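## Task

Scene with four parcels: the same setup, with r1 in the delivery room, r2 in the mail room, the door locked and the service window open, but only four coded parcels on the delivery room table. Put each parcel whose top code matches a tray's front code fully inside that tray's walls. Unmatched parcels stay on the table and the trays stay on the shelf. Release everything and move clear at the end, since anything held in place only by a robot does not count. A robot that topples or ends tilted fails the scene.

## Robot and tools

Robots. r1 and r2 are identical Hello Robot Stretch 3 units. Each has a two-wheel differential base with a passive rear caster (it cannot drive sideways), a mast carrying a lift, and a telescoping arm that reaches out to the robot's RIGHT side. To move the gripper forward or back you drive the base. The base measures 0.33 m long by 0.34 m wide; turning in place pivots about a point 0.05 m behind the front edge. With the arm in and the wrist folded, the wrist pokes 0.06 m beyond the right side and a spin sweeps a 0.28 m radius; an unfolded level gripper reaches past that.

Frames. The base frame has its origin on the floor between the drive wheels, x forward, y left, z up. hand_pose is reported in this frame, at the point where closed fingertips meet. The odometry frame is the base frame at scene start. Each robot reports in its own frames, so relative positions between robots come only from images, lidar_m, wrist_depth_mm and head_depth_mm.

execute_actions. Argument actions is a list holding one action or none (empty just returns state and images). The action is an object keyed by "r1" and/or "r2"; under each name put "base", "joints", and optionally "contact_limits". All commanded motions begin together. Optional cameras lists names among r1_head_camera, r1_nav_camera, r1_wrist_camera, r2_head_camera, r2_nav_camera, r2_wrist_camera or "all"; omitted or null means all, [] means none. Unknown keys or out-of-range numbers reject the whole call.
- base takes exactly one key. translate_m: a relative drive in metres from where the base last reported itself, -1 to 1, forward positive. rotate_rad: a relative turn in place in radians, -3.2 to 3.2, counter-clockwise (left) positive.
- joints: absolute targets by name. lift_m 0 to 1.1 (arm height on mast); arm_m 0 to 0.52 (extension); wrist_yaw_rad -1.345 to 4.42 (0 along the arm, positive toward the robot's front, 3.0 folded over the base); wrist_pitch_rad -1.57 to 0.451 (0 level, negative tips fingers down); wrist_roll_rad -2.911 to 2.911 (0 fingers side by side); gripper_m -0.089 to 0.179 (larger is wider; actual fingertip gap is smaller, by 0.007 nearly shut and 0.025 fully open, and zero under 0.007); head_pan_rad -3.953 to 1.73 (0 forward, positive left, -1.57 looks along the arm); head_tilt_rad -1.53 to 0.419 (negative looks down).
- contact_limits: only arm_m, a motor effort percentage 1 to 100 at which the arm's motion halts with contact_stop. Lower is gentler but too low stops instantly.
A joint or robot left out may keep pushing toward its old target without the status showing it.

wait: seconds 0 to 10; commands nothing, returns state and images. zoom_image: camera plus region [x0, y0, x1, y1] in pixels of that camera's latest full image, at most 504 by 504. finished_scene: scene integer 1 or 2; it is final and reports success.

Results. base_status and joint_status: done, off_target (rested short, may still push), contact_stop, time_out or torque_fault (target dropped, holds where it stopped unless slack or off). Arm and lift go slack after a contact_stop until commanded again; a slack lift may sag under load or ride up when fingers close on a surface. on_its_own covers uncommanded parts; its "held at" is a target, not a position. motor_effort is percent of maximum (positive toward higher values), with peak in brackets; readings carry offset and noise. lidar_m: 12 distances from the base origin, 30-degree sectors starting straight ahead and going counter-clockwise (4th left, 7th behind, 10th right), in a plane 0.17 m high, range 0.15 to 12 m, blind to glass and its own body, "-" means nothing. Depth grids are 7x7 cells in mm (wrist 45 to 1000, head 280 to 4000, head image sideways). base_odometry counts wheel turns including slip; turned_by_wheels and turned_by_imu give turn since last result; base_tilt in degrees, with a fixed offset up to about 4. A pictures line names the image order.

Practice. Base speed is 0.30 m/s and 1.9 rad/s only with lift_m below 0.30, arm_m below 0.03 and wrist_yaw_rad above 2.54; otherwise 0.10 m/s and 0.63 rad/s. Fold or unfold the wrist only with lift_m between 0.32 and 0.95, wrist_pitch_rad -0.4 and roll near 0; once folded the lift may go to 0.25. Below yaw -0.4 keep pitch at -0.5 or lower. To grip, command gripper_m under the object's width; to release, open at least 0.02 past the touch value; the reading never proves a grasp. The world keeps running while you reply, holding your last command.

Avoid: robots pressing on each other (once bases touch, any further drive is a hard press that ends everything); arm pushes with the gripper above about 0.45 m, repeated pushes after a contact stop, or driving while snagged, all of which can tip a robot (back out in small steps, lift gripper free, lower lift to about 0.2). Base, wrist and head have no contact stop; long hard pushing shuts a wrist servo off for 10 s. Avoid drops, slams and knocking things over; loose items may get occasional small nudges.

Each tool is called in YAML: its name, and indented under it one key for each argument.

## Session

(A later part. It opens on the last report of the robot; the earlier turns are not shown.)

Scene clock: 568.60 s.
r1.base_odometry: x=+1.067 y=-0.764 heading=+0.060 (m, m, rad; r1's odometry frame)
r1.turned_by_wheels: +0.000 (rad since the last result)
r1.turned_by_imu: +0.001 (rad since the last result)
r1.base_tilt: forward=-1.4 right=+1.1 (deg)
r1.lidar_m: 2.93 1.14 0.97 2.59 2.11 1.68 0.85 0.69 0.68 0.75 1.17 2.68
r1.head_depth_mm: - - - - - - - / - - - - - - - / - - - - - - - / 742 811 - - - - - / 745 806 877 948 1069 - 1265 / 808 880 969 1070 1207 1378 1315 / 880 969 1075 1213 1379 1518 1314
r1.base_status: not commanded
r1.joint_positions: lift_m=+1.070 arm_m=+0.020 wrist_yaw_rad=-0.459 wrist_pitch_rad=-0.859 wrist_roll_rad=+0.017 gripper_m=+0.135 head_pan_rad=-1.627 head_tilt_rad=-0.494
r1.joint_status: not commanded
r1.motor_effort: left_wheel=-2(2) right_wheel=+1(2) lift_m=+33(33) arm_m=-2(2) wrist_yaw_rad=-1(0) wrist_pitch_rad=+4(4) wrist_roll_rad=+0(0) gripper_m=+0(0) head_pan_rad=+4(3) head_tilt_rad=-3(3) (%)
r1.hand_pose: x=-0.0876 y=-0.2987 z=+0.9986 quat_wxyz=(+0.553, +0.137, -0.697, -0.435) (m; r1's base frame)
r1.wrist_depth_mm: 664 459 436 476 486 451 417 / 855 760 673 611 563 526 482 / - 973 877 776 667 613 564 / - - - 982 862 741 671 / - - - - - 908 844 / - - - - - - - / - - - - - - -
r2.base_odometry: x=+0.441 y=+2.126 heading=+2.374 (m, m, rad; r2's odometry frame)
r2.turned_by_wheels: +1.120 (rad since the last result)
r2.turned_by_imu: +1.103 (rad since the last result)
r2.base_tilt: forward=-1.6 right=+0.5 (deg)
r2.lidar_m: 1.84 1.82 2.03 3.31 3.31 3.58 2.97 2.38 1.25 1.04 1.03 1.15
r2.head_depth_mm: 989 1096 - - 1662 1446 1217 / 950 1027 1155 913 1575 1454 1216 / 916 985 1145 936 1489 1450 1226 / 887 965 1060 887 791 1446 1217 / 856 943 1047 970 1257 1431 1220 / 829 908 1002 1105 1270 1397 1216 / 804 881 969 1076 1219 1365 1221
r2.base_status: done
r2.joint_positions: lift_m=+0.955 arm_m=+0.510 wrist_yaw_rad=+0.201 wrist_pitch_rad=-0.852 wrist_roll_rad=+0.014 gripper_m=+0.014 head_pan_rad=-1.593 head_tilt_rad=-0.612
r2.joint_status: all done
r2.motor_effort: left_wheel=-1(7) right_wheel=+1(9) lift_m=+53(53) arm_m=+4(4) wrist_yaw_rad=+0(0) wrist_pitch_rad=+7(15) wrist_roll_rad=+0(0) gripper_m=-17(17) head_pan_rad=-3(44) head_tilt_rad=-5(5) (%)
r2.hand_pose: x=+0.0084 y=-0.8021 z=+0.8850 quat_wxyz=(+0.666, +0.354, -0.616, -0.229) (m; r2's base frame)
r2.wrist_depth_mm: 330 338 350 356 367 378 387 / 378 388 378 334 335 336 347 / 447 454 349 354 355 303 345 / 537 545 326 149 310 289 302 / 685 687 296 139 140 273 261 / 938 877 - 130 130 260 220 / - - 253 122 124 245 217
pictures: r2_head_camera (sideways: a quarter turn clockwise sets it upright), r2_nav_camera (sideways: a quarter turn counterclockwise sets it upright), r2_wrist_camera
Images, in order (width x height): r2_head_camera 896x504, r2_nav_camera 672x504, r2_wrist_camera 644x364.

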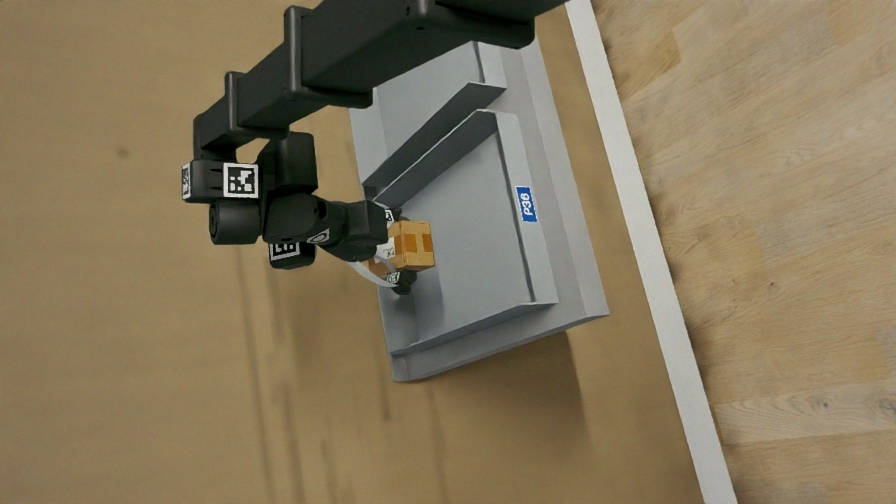

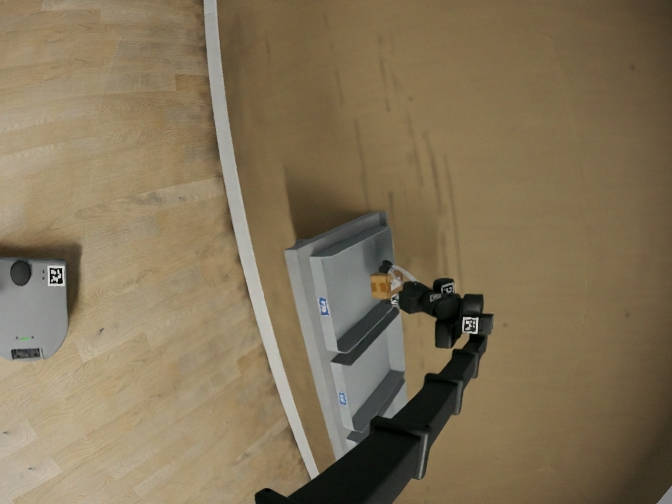

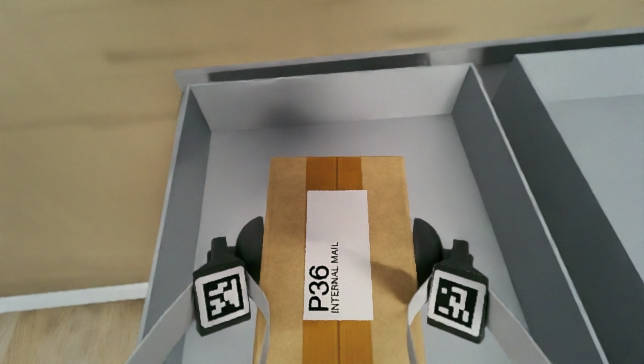

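execute_actions:
  actions:
    - {"r2": {"joints": {"lift_m": 0.865}}}
  cameras: ["r2_wrist_camera", "r2_head_camera"]

Scene clock: 579.53 s.
r1.base_odometry: x=+1.067 y=-0.764 heading=+0.060 (m, m, rad; r1's odometry frame)
r1.turned_by_wheels: +0.000 (rad since the last result)
r1.turned_by_imu: +0.001 (rad since the last result)
r1.base_tilt: forward=-1.4 right=+0.9 (deg)
r1.lidar_m: 2.95 1.14 0.97 2.58 2.10 1.68 0.85 0.69 0.68 0.75 1.17 2.68
r1.head_depth_mm: - - - - - - - / - - - - - - - / - - - - - - - / 742 809 - - - - - / 744 807 878 945 1073 - 1261 / 807 880 969 1078 1205 1388 1321 / 880 968 1072 1204 1377 1515 1313
r1.base_status: not commanded
r1.joint_positions: lift_m=+1.070 arm_m=+0.020 wrist_yaw_rad=-0.459 wrist_pitch_rad=-0.859 wrist_roll_rad=+0.017 gripper_m=+0.135 head_pan_rad=-1.627 head_tilt_rad=-0.494
r1.joint_status: not commanded
r1.motor_effort: left_wheel=-3(2) right_wheel=+2(2) lift_m=+33(33) arm_m=-2(2) wrist_yaw_rad=+0(1) wrist_pitch_rad=+4(4) wrist_roll_rad=+0(0) gripper_m=+0(0) head_pan_rad=+4(4) head_tilt_rad=-3(3) (%)
r1.hand_pose: x=-0.0876 y=-0.2987 z=+0.9986 quat_wxyz=(+0.553, +0.137, -0.697, -0.435) (m; r1's base frame)
r1.wrist_depth_mm: 673 460 441 483 484 448 416 / 866 752 671 614 560 515 480 / - 968 836 747 676 610 567 / - - - 977 841 741 670 / - - - - - 918 839 / - - - - - - - / - - - - - - -
r2.base_odometry: x=+0.441 y=+2.126 heading=+2.374 (m, m, rad; r2's odometry frame)
r2.turned_by_wheels: +0.000 (rad since the last result)
r2.turned_by_imu: +0.000 (rad since the last result)
r2.base_tilt: forward=-1.6 right=+0.5 (deg)
r2.lidar_m: 1.83 1.83 2.04 3.30 3.32 3.62 2.96 2.37 1.25 1.04 1.03 1.15
r2.head_depth_mm: 984 1096 1185 998 - 1385 1204 / 947 1055 1151 865 1591 1448 1221 / 916 1009 1088 924 1487 1443 1220 / 886 973 1064 874 790 1457 1216 / 858 943 1046 968 1263 1438 1214 / 831 908 1004 1112 1273 1409 1220 / 801 876 963 1076 1221 1358 1233
r2.base_status: not commanded
r2.joint_positions: lift_m=+0.866 arm_m=+0.510 wrist_yaw_rad=+0.201 wrist_pitch_rad=-0.853 wrist_roll_rad=+0.014 gripper_m=+0.014 head_pan_rad=-1.593 head_tilt_rad=-0.612
r2.joint_status: all done
r2.motor_effort: left_wheel=-1(1) right_wheel=+1(1) lift_m=+13(55) arm_m=+4(4) wrist_yaw_rad=-1(0) wrist_pitch_rad=+8(7) wrist_roll_rad=+0(0) gripper_m=-17(17) head_pan_rad=-3(4) head_tilt_rad=-5(5) (%)
r2.hand_pose: x=+0.0084 y=-0.8019 z=+0.7956 quat_wxyz=(+0.666, +0.354, -0.615, -0.230) (m; r2's base frame)
r2.wrist_depth_mm: 332 260 265 269 274 250 212 / 380 233 273 270 265 252 198 / 439 213 245 241 238 230 176 / 500 208 221 150 208 214 178 / 157 197 203 139 140 196 181 / 147 185 - 130 130 180 175 / 141 171 170 122 124 167 165
pictures: r2_head_camera (sideways: a quarter turn clockwise sets it upright), r2_wrist_camera
Images, in order (width x height): r2_head_camera 896x504, r2_wrist_camera 644x364.

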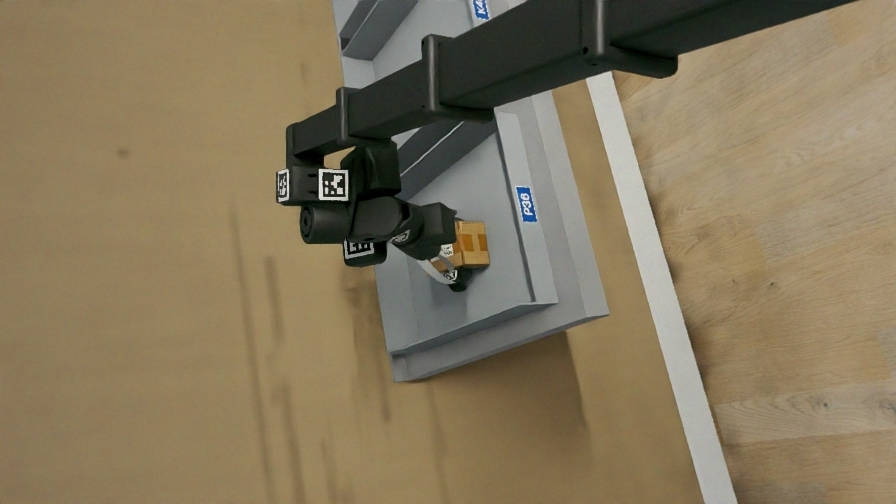

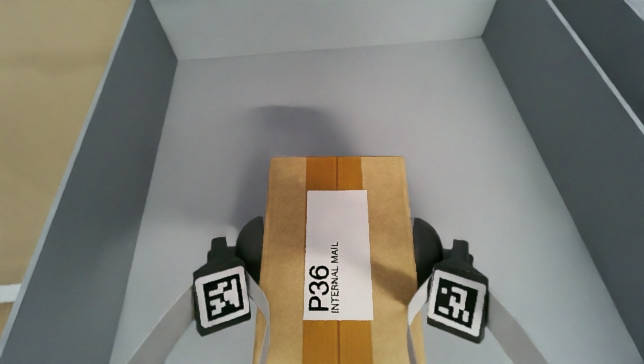

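execute_actions:
  actions:
    - {"r2": {"joints": {"lift_m": 0.860, "gripper_m": 0.098}}}
  cameras: ["r2_wrist_camera", "r2_head_camera"]

Scene clock: 590.70 s.
r1.base_odometry: x=+1.067 y=-0.764 heading=+0.060 (m, m, rad; r1's odometry frame)
r1.turned_by_wheels: +0.000 (rad since the last result)
r1.turned_by_imu: +0.001 (rad since the last result)
r1.base_tilt: forward=-1.6 right=+1.0 (deg)
r1.lidar_m: 2.94 1.14 0.97 2.59 2.10 1.68 0.85 0.69 0.68 0.75 1.17 2.68
r1.head_depth_mm: - - - - - - - / - - - - - - - / - - - - - - - / 743 808 - - - - - / 746 807 877 946 1067 - 1263 / 807 880 969 1075 1206 1375 1317 / 882 970 1077 1206 1378 1512 1317
r1.base_status: not commanded
r1.joint_positions: lift_m=+1.070 arm_m=+0.020 wrist_yaw_rad=-0.459 wrist_pitch_rad=-0.859 wrist_roll_rad=+0.017 gripper_m=+0.135 head_pan_rad=-1.627 head_tilt_rad=-0.494
r1.joint_status: not commanded
r1.motor_effort: left_wheel=-3(2) right_wheel=+2(1) lift_m=+33(33) arm_m=-2(2) wrist_yaw_rad=-1(0) wrist_pitch_rad=+4(4) wrist_roll_rad=+0(0) gripper_m=+0(0) head_pan_rad=+4(4) head_tilt_rad=-3(3) (%)
r1.hand_pose: x=-0.0876 y=-0.2987 z=+0.9986 quat_wxyz=(+0.553, +0.137, -0.697, -0.435) (m; r1's base frame)
r1.wrist_depth_mm: 680 457 430 477 482 446 419 / 876 742 673 610 556 518 480 / - 981 830 758 679 616 558 / - - - 964 830 741 685 / - - - - - 926 848 / - - - - - - - / - - - - - - -
r2.base_odometry: x=+0.441 y=+2.126 heading=+2.374 (m, m, rad; r2's odometry frame)
r2.turned_by_wheels: +0.000 (rad since the last result)
r2.turned_by_imu: +0.000 (rad since the last result)
r2.base_tilt: forward=-1.6 right=+0.6 (deg)
r2.lidar_m: 1.84 1.83 2.04 3.29 3.32 3.59 2.97 2.39 1.25 1.04 1.03 1.15
r2.head_depth_mm: 983 1094 1183 1003 - 1375 1199 / 947 1046 1150 860 1581 1448 1218 / 916 1012 1092 926 1483 1454 1223 / 881 975 1063 877 789 1460 1223 / 856 944 1049 972 1266 1439 1220 / 829 912 1004 1105 1276 1401 1227 / 806 879 965 1078 1215 1375 1228
r2.base_status: not commanded
r2.joint_positions: lift_m=+0.861 arm_m=+0.510 wrist_yaw_rad=+0.201 wrist_pitch_rad=-0.846 wrist_roll_rad=+0.014 gripper_m=+0.098 head_pan_rad=-1.593 head_tilt_rad=-0.612
r2.joint_status: all done
r2.motor_effort: left_wheel=-1(1) right_wheel=+1(1) lift_m=+11(11) arm_m=+4(4) wrist_yaw_rad=+0(1) wrist_pitch_rad=+3(8) wrist_roll_rad=+0(0) gripper_m=+0(79) head_pan_rad=-4(3) head_tilt_rad=-4(5) (%)
r2.hand_pose: x=+0.0087 y=-0.8034 z=+0.7918 quat_wxyz=(+0.666, +0.352, -0.617, -0.227) (m; r2's base frame)
r2.wrist_depth_mm: 330 251 262 268 273 249 205 / 378 220 271 266 262 248 191 / 425 213 240 238 234 228 175 / 323 209 217 155 204 210 178 / 151 193 198 141 146 193 181 / 144 180 179 130 131 178 172 / 142 167 166 120 122 161 162
pictures: r2_head_camera (sideways: a quarter turn clockwise sets it upright), r2_wrist_camera
Images, in order (width x height): r2_head_camera 896x504, r2_wrist_camera 644x364.

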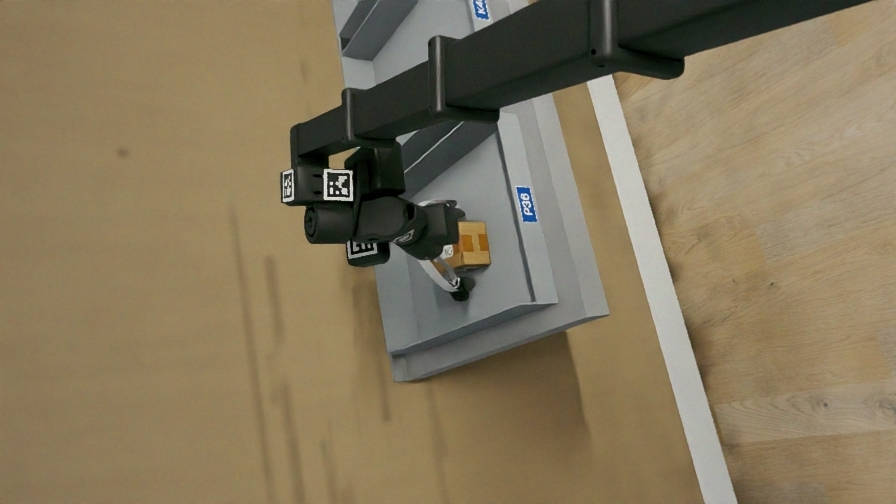

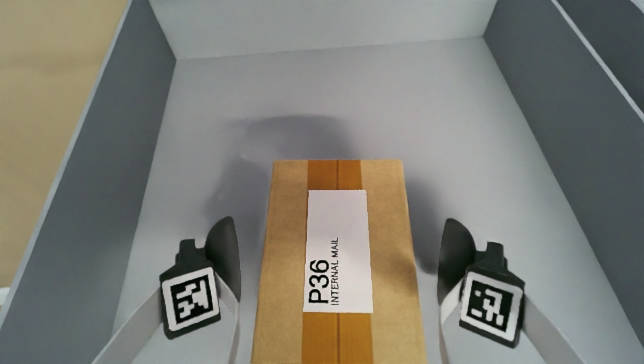

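execute_actions:
  actions:
    - {"r2": {"joints": {"lift_m": 1.095, "arm_m": 0.265}}, "r1": {"joints": {"lift_m": 0.95, "head_pan_rad": 0.75, "head_tilt_rad": -0.5}}}

Scene clock: 602.27 s.
r1.base_odometry: x=+1.067 y=-0.764 heading=+0.060 (m, m, rad; r1's odometry frame)
r1.turned_by_wheels: +0.000 (rad since the last result)
r1.turned_by_imu: +0.001 (rad since the last result)
r1.base_tilt: forward=-1.5 right=+0.9 (deg)
r1.lidar_m: 2.94 1.14 0.97 2.58 2.10 1.67 0.85 0.69 0.68 0.75 1.17 2.67
r1.head_depth_mm: 3295 3522 3899 1282 1271 1513 1349 / 3251 3536 3779 1265 2050 1648 1345 / 3170 3454 2164 1254 2060 1640 1338 / 3151 3431 2144 1239 2029 1643 1334 / 3088 3371 2079 1232 1941 1589 1328 / 3027 3307 3531 1475 1933 1572 1328 / 3036 3260 3570 2920 2079 1607 1315
r1.base_status: not commanded
r1.joint_positions: lift_m=+0.950 arm_m=+0.020 wrist_yaw_rad=-0.459 wrist_pitch_rad=-0.859 wrist_roll_rad=+0.017 gripper_m=+0.135 head_pan_rad=+0.743 head_tilt_rad=-0.494
r1.joint_status: all done
r1.motor_effort: left_wheel=-2(3) right_wheel=+3(1) lift_m=+19(27) arm_m=-2(2) wrist_yaw_rad=-1(1) wrist_pitch_rad=+4(4) wrist_roll_rad=+0(0) gripper_m=+0(0) head_pan_rad=+3(45) head_tilt_rad=-2(4) (%)
r1.hand_pose: x=-0.0876 y=-0.2987 z=+0.8792 quat_wxyz=(+0.553, +0.137, -0.697, -0.435) (m; r1's base frame)
r1.wrist_depth_mm: 687 608 566 516 475 444 416 / 854 750 664 625 565 523 483 / - 977 847 740 675 619 563 / - - - 960 837 737 674 / - - - - - 928 828 / - - - - - - 973 / 969 951 939 919 944 912 926
r2.base_odometry: x=+0.441 y=+2.126 heading=+2.374 (m, m, rad; r2's odometry frame)
r2.turned_by_wheels: +0.000 (rad since the last result)
r2.turned_by_imu: +0.000 (rad since the last result)
r2.base_tilt: forward=-1.6 right=+0.5 (deg)
r2.lidar_m: 1.83 1.83 2.05 3.28 3.32 3.59 2.97 2.38 1.25 1.04 1.03 1.16
r2.head_depth_mm: - 1124 1181 964 1633 1452 1218 / - - 1144 911 1581 1443 1218 / - - 1122 926 1483 1454 1228 / 870 940 1053 919 791 1456 1224 / 857 942 1038 954 1260 1435 1226 / 828 907 1007 1119 1277 1404 1230 / 802 877 971 1081 1207 1365 1232
r2.base_status: not commanded
r2.joint_positions: lift_m=+1.094 arm_m=+0.265 wrist_yaw_rad=+0.201 wrist_pitch_rad=-0.848 wrist_roll_rad=+0.014 gripper_m=+0.098 head_pan_rad=-1.593 head_tilt_rad=-0.612
r2.joint_status: all done
r2.motor_effort: left_wheel=-1(1) right_wheel=+1(0) lift_m=+52(56) arm_m=-3(4) wrist_yaw_rad=+0(1) wrist_pitch_rad=+4(5) wrist_roll_rad=+0(0) gripper_m=+0(0) head_pan_rad=-3(4) head_tilt_rad=-5(4) (%)
r2.hand_pose: x=+0.0086 y=-0.5589 z=+1.0248 quat_wxyz=(+0.666, +0.352, -0.616, -0.228) (m; r2's base frame)
r2.wrist_depth_mm: 572 587 597 608 617 614 613 / 653 671 701 601 594 588 579 / 770 808 836 551 534 509 530 / 937 964 - 496 484 460 481 / - - - 454 453 430 431 / - - - 413 421 425 - / - - - - - - -
pictures: r1_head_camera (sideways: a quarter turn clockwise sets it upright), r1_nav_camera (sideways: a quarter turn counterclockwise sets it upright), r1_wrist_camera, r2_head_camera (sideways: a quarter turn clockwise sets it upright), r2_nav_camera (sideways: a quarter turn counterclockwise sets it upright), r2_wrist_camera
Images, in order (width x height): r1_head_camera 896x504, r1_nav_camera 672x504, r1_wrist_camera 644x364, r2_head_camera 896x504, r2_nav_camera 672x504, r2_wrist_camera 644x364.

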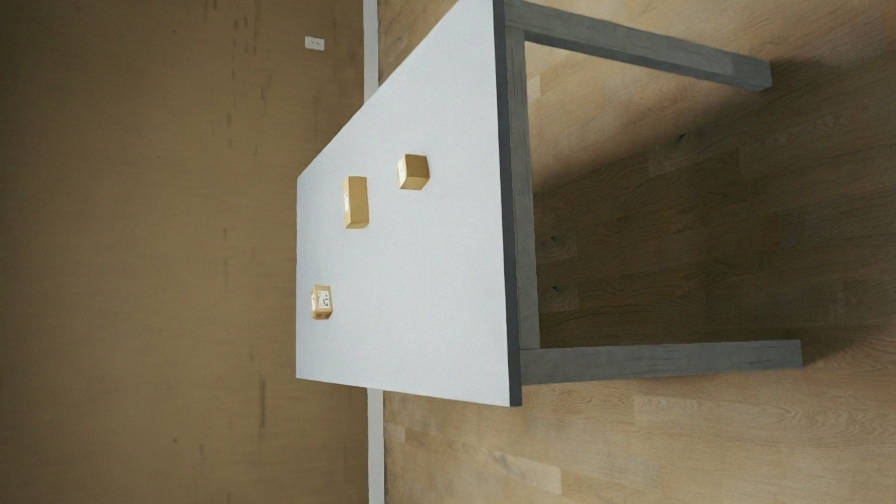

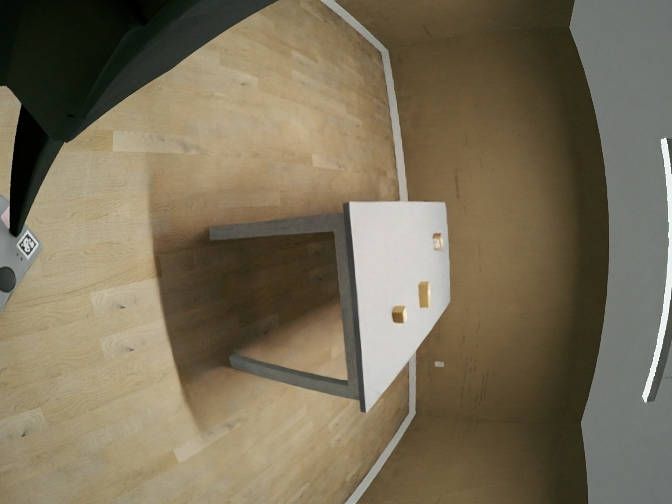

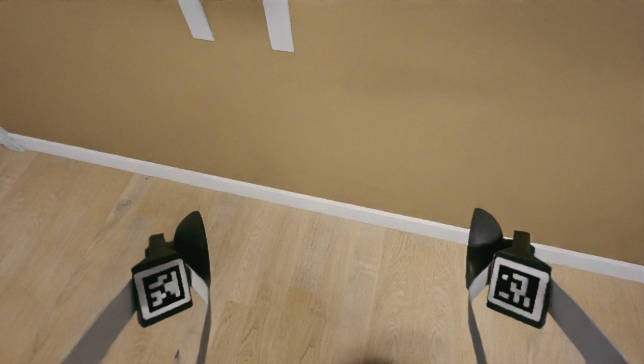

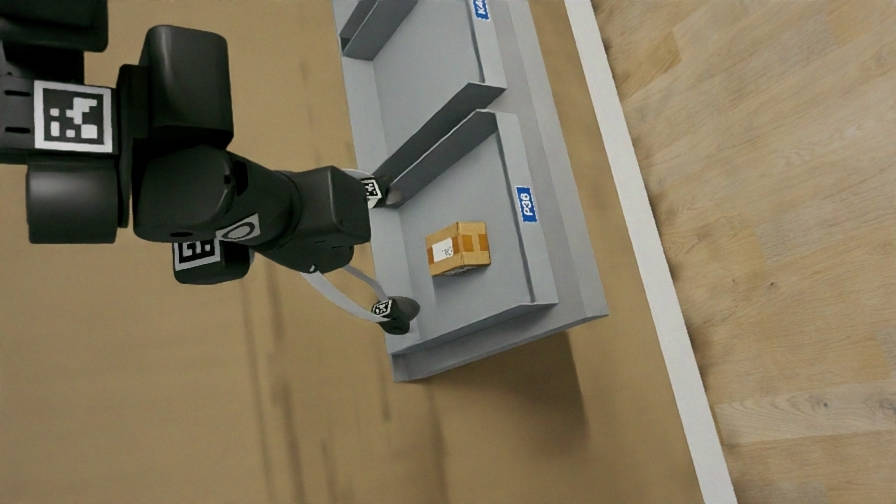

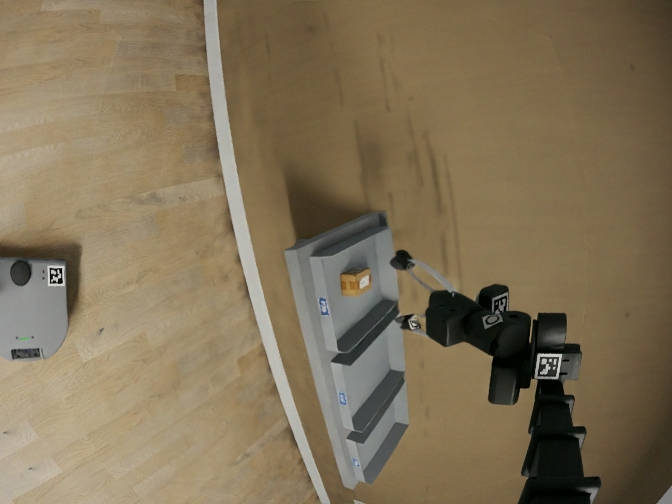

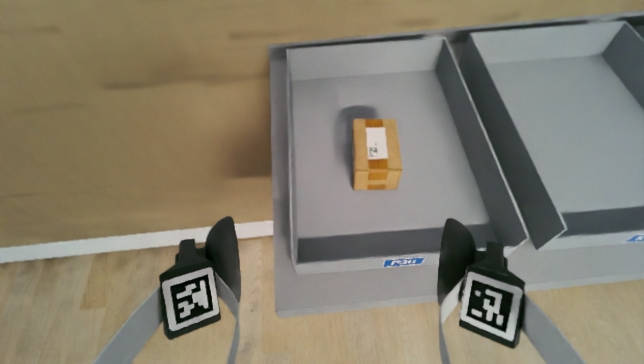

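zoom_image:
  camera: "r2_nav_camera"
  region: [300, 360, 420, 490]

zoom_image:
  camera: "r1_head_camera"
  region: [290, 140, 450, 330]

Region (300, 360, 420, 490) of r2_nav_camera's 672x504 image, scaled by 3.877, with more detail than that image has; it fills the left 465 columns of this view, and the rest is white.

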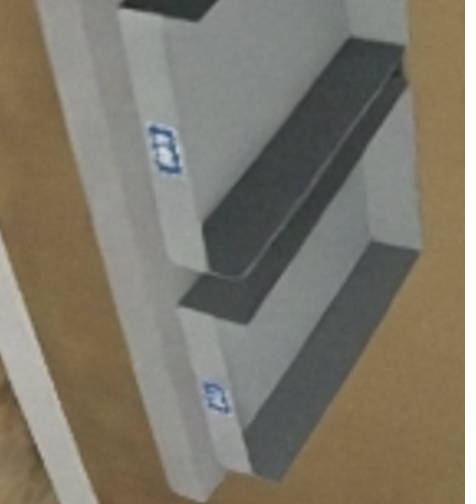

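Region (290, 140, 450, 330) of r1_head_camera's 896x504 image, scaled by 2.653, with more detail than that image has; it fills the left 424 columns of this view, and the rest is white.

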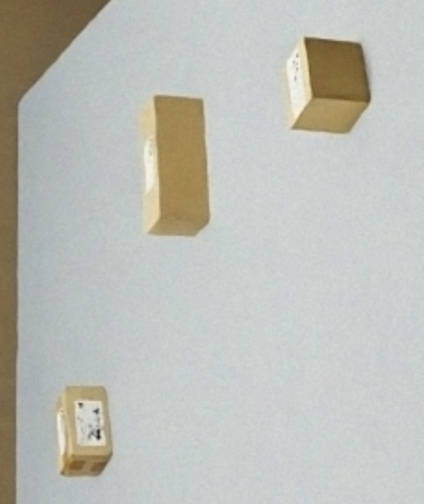

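finished_scene:
  scene: 2

The scene is finished: the task was done.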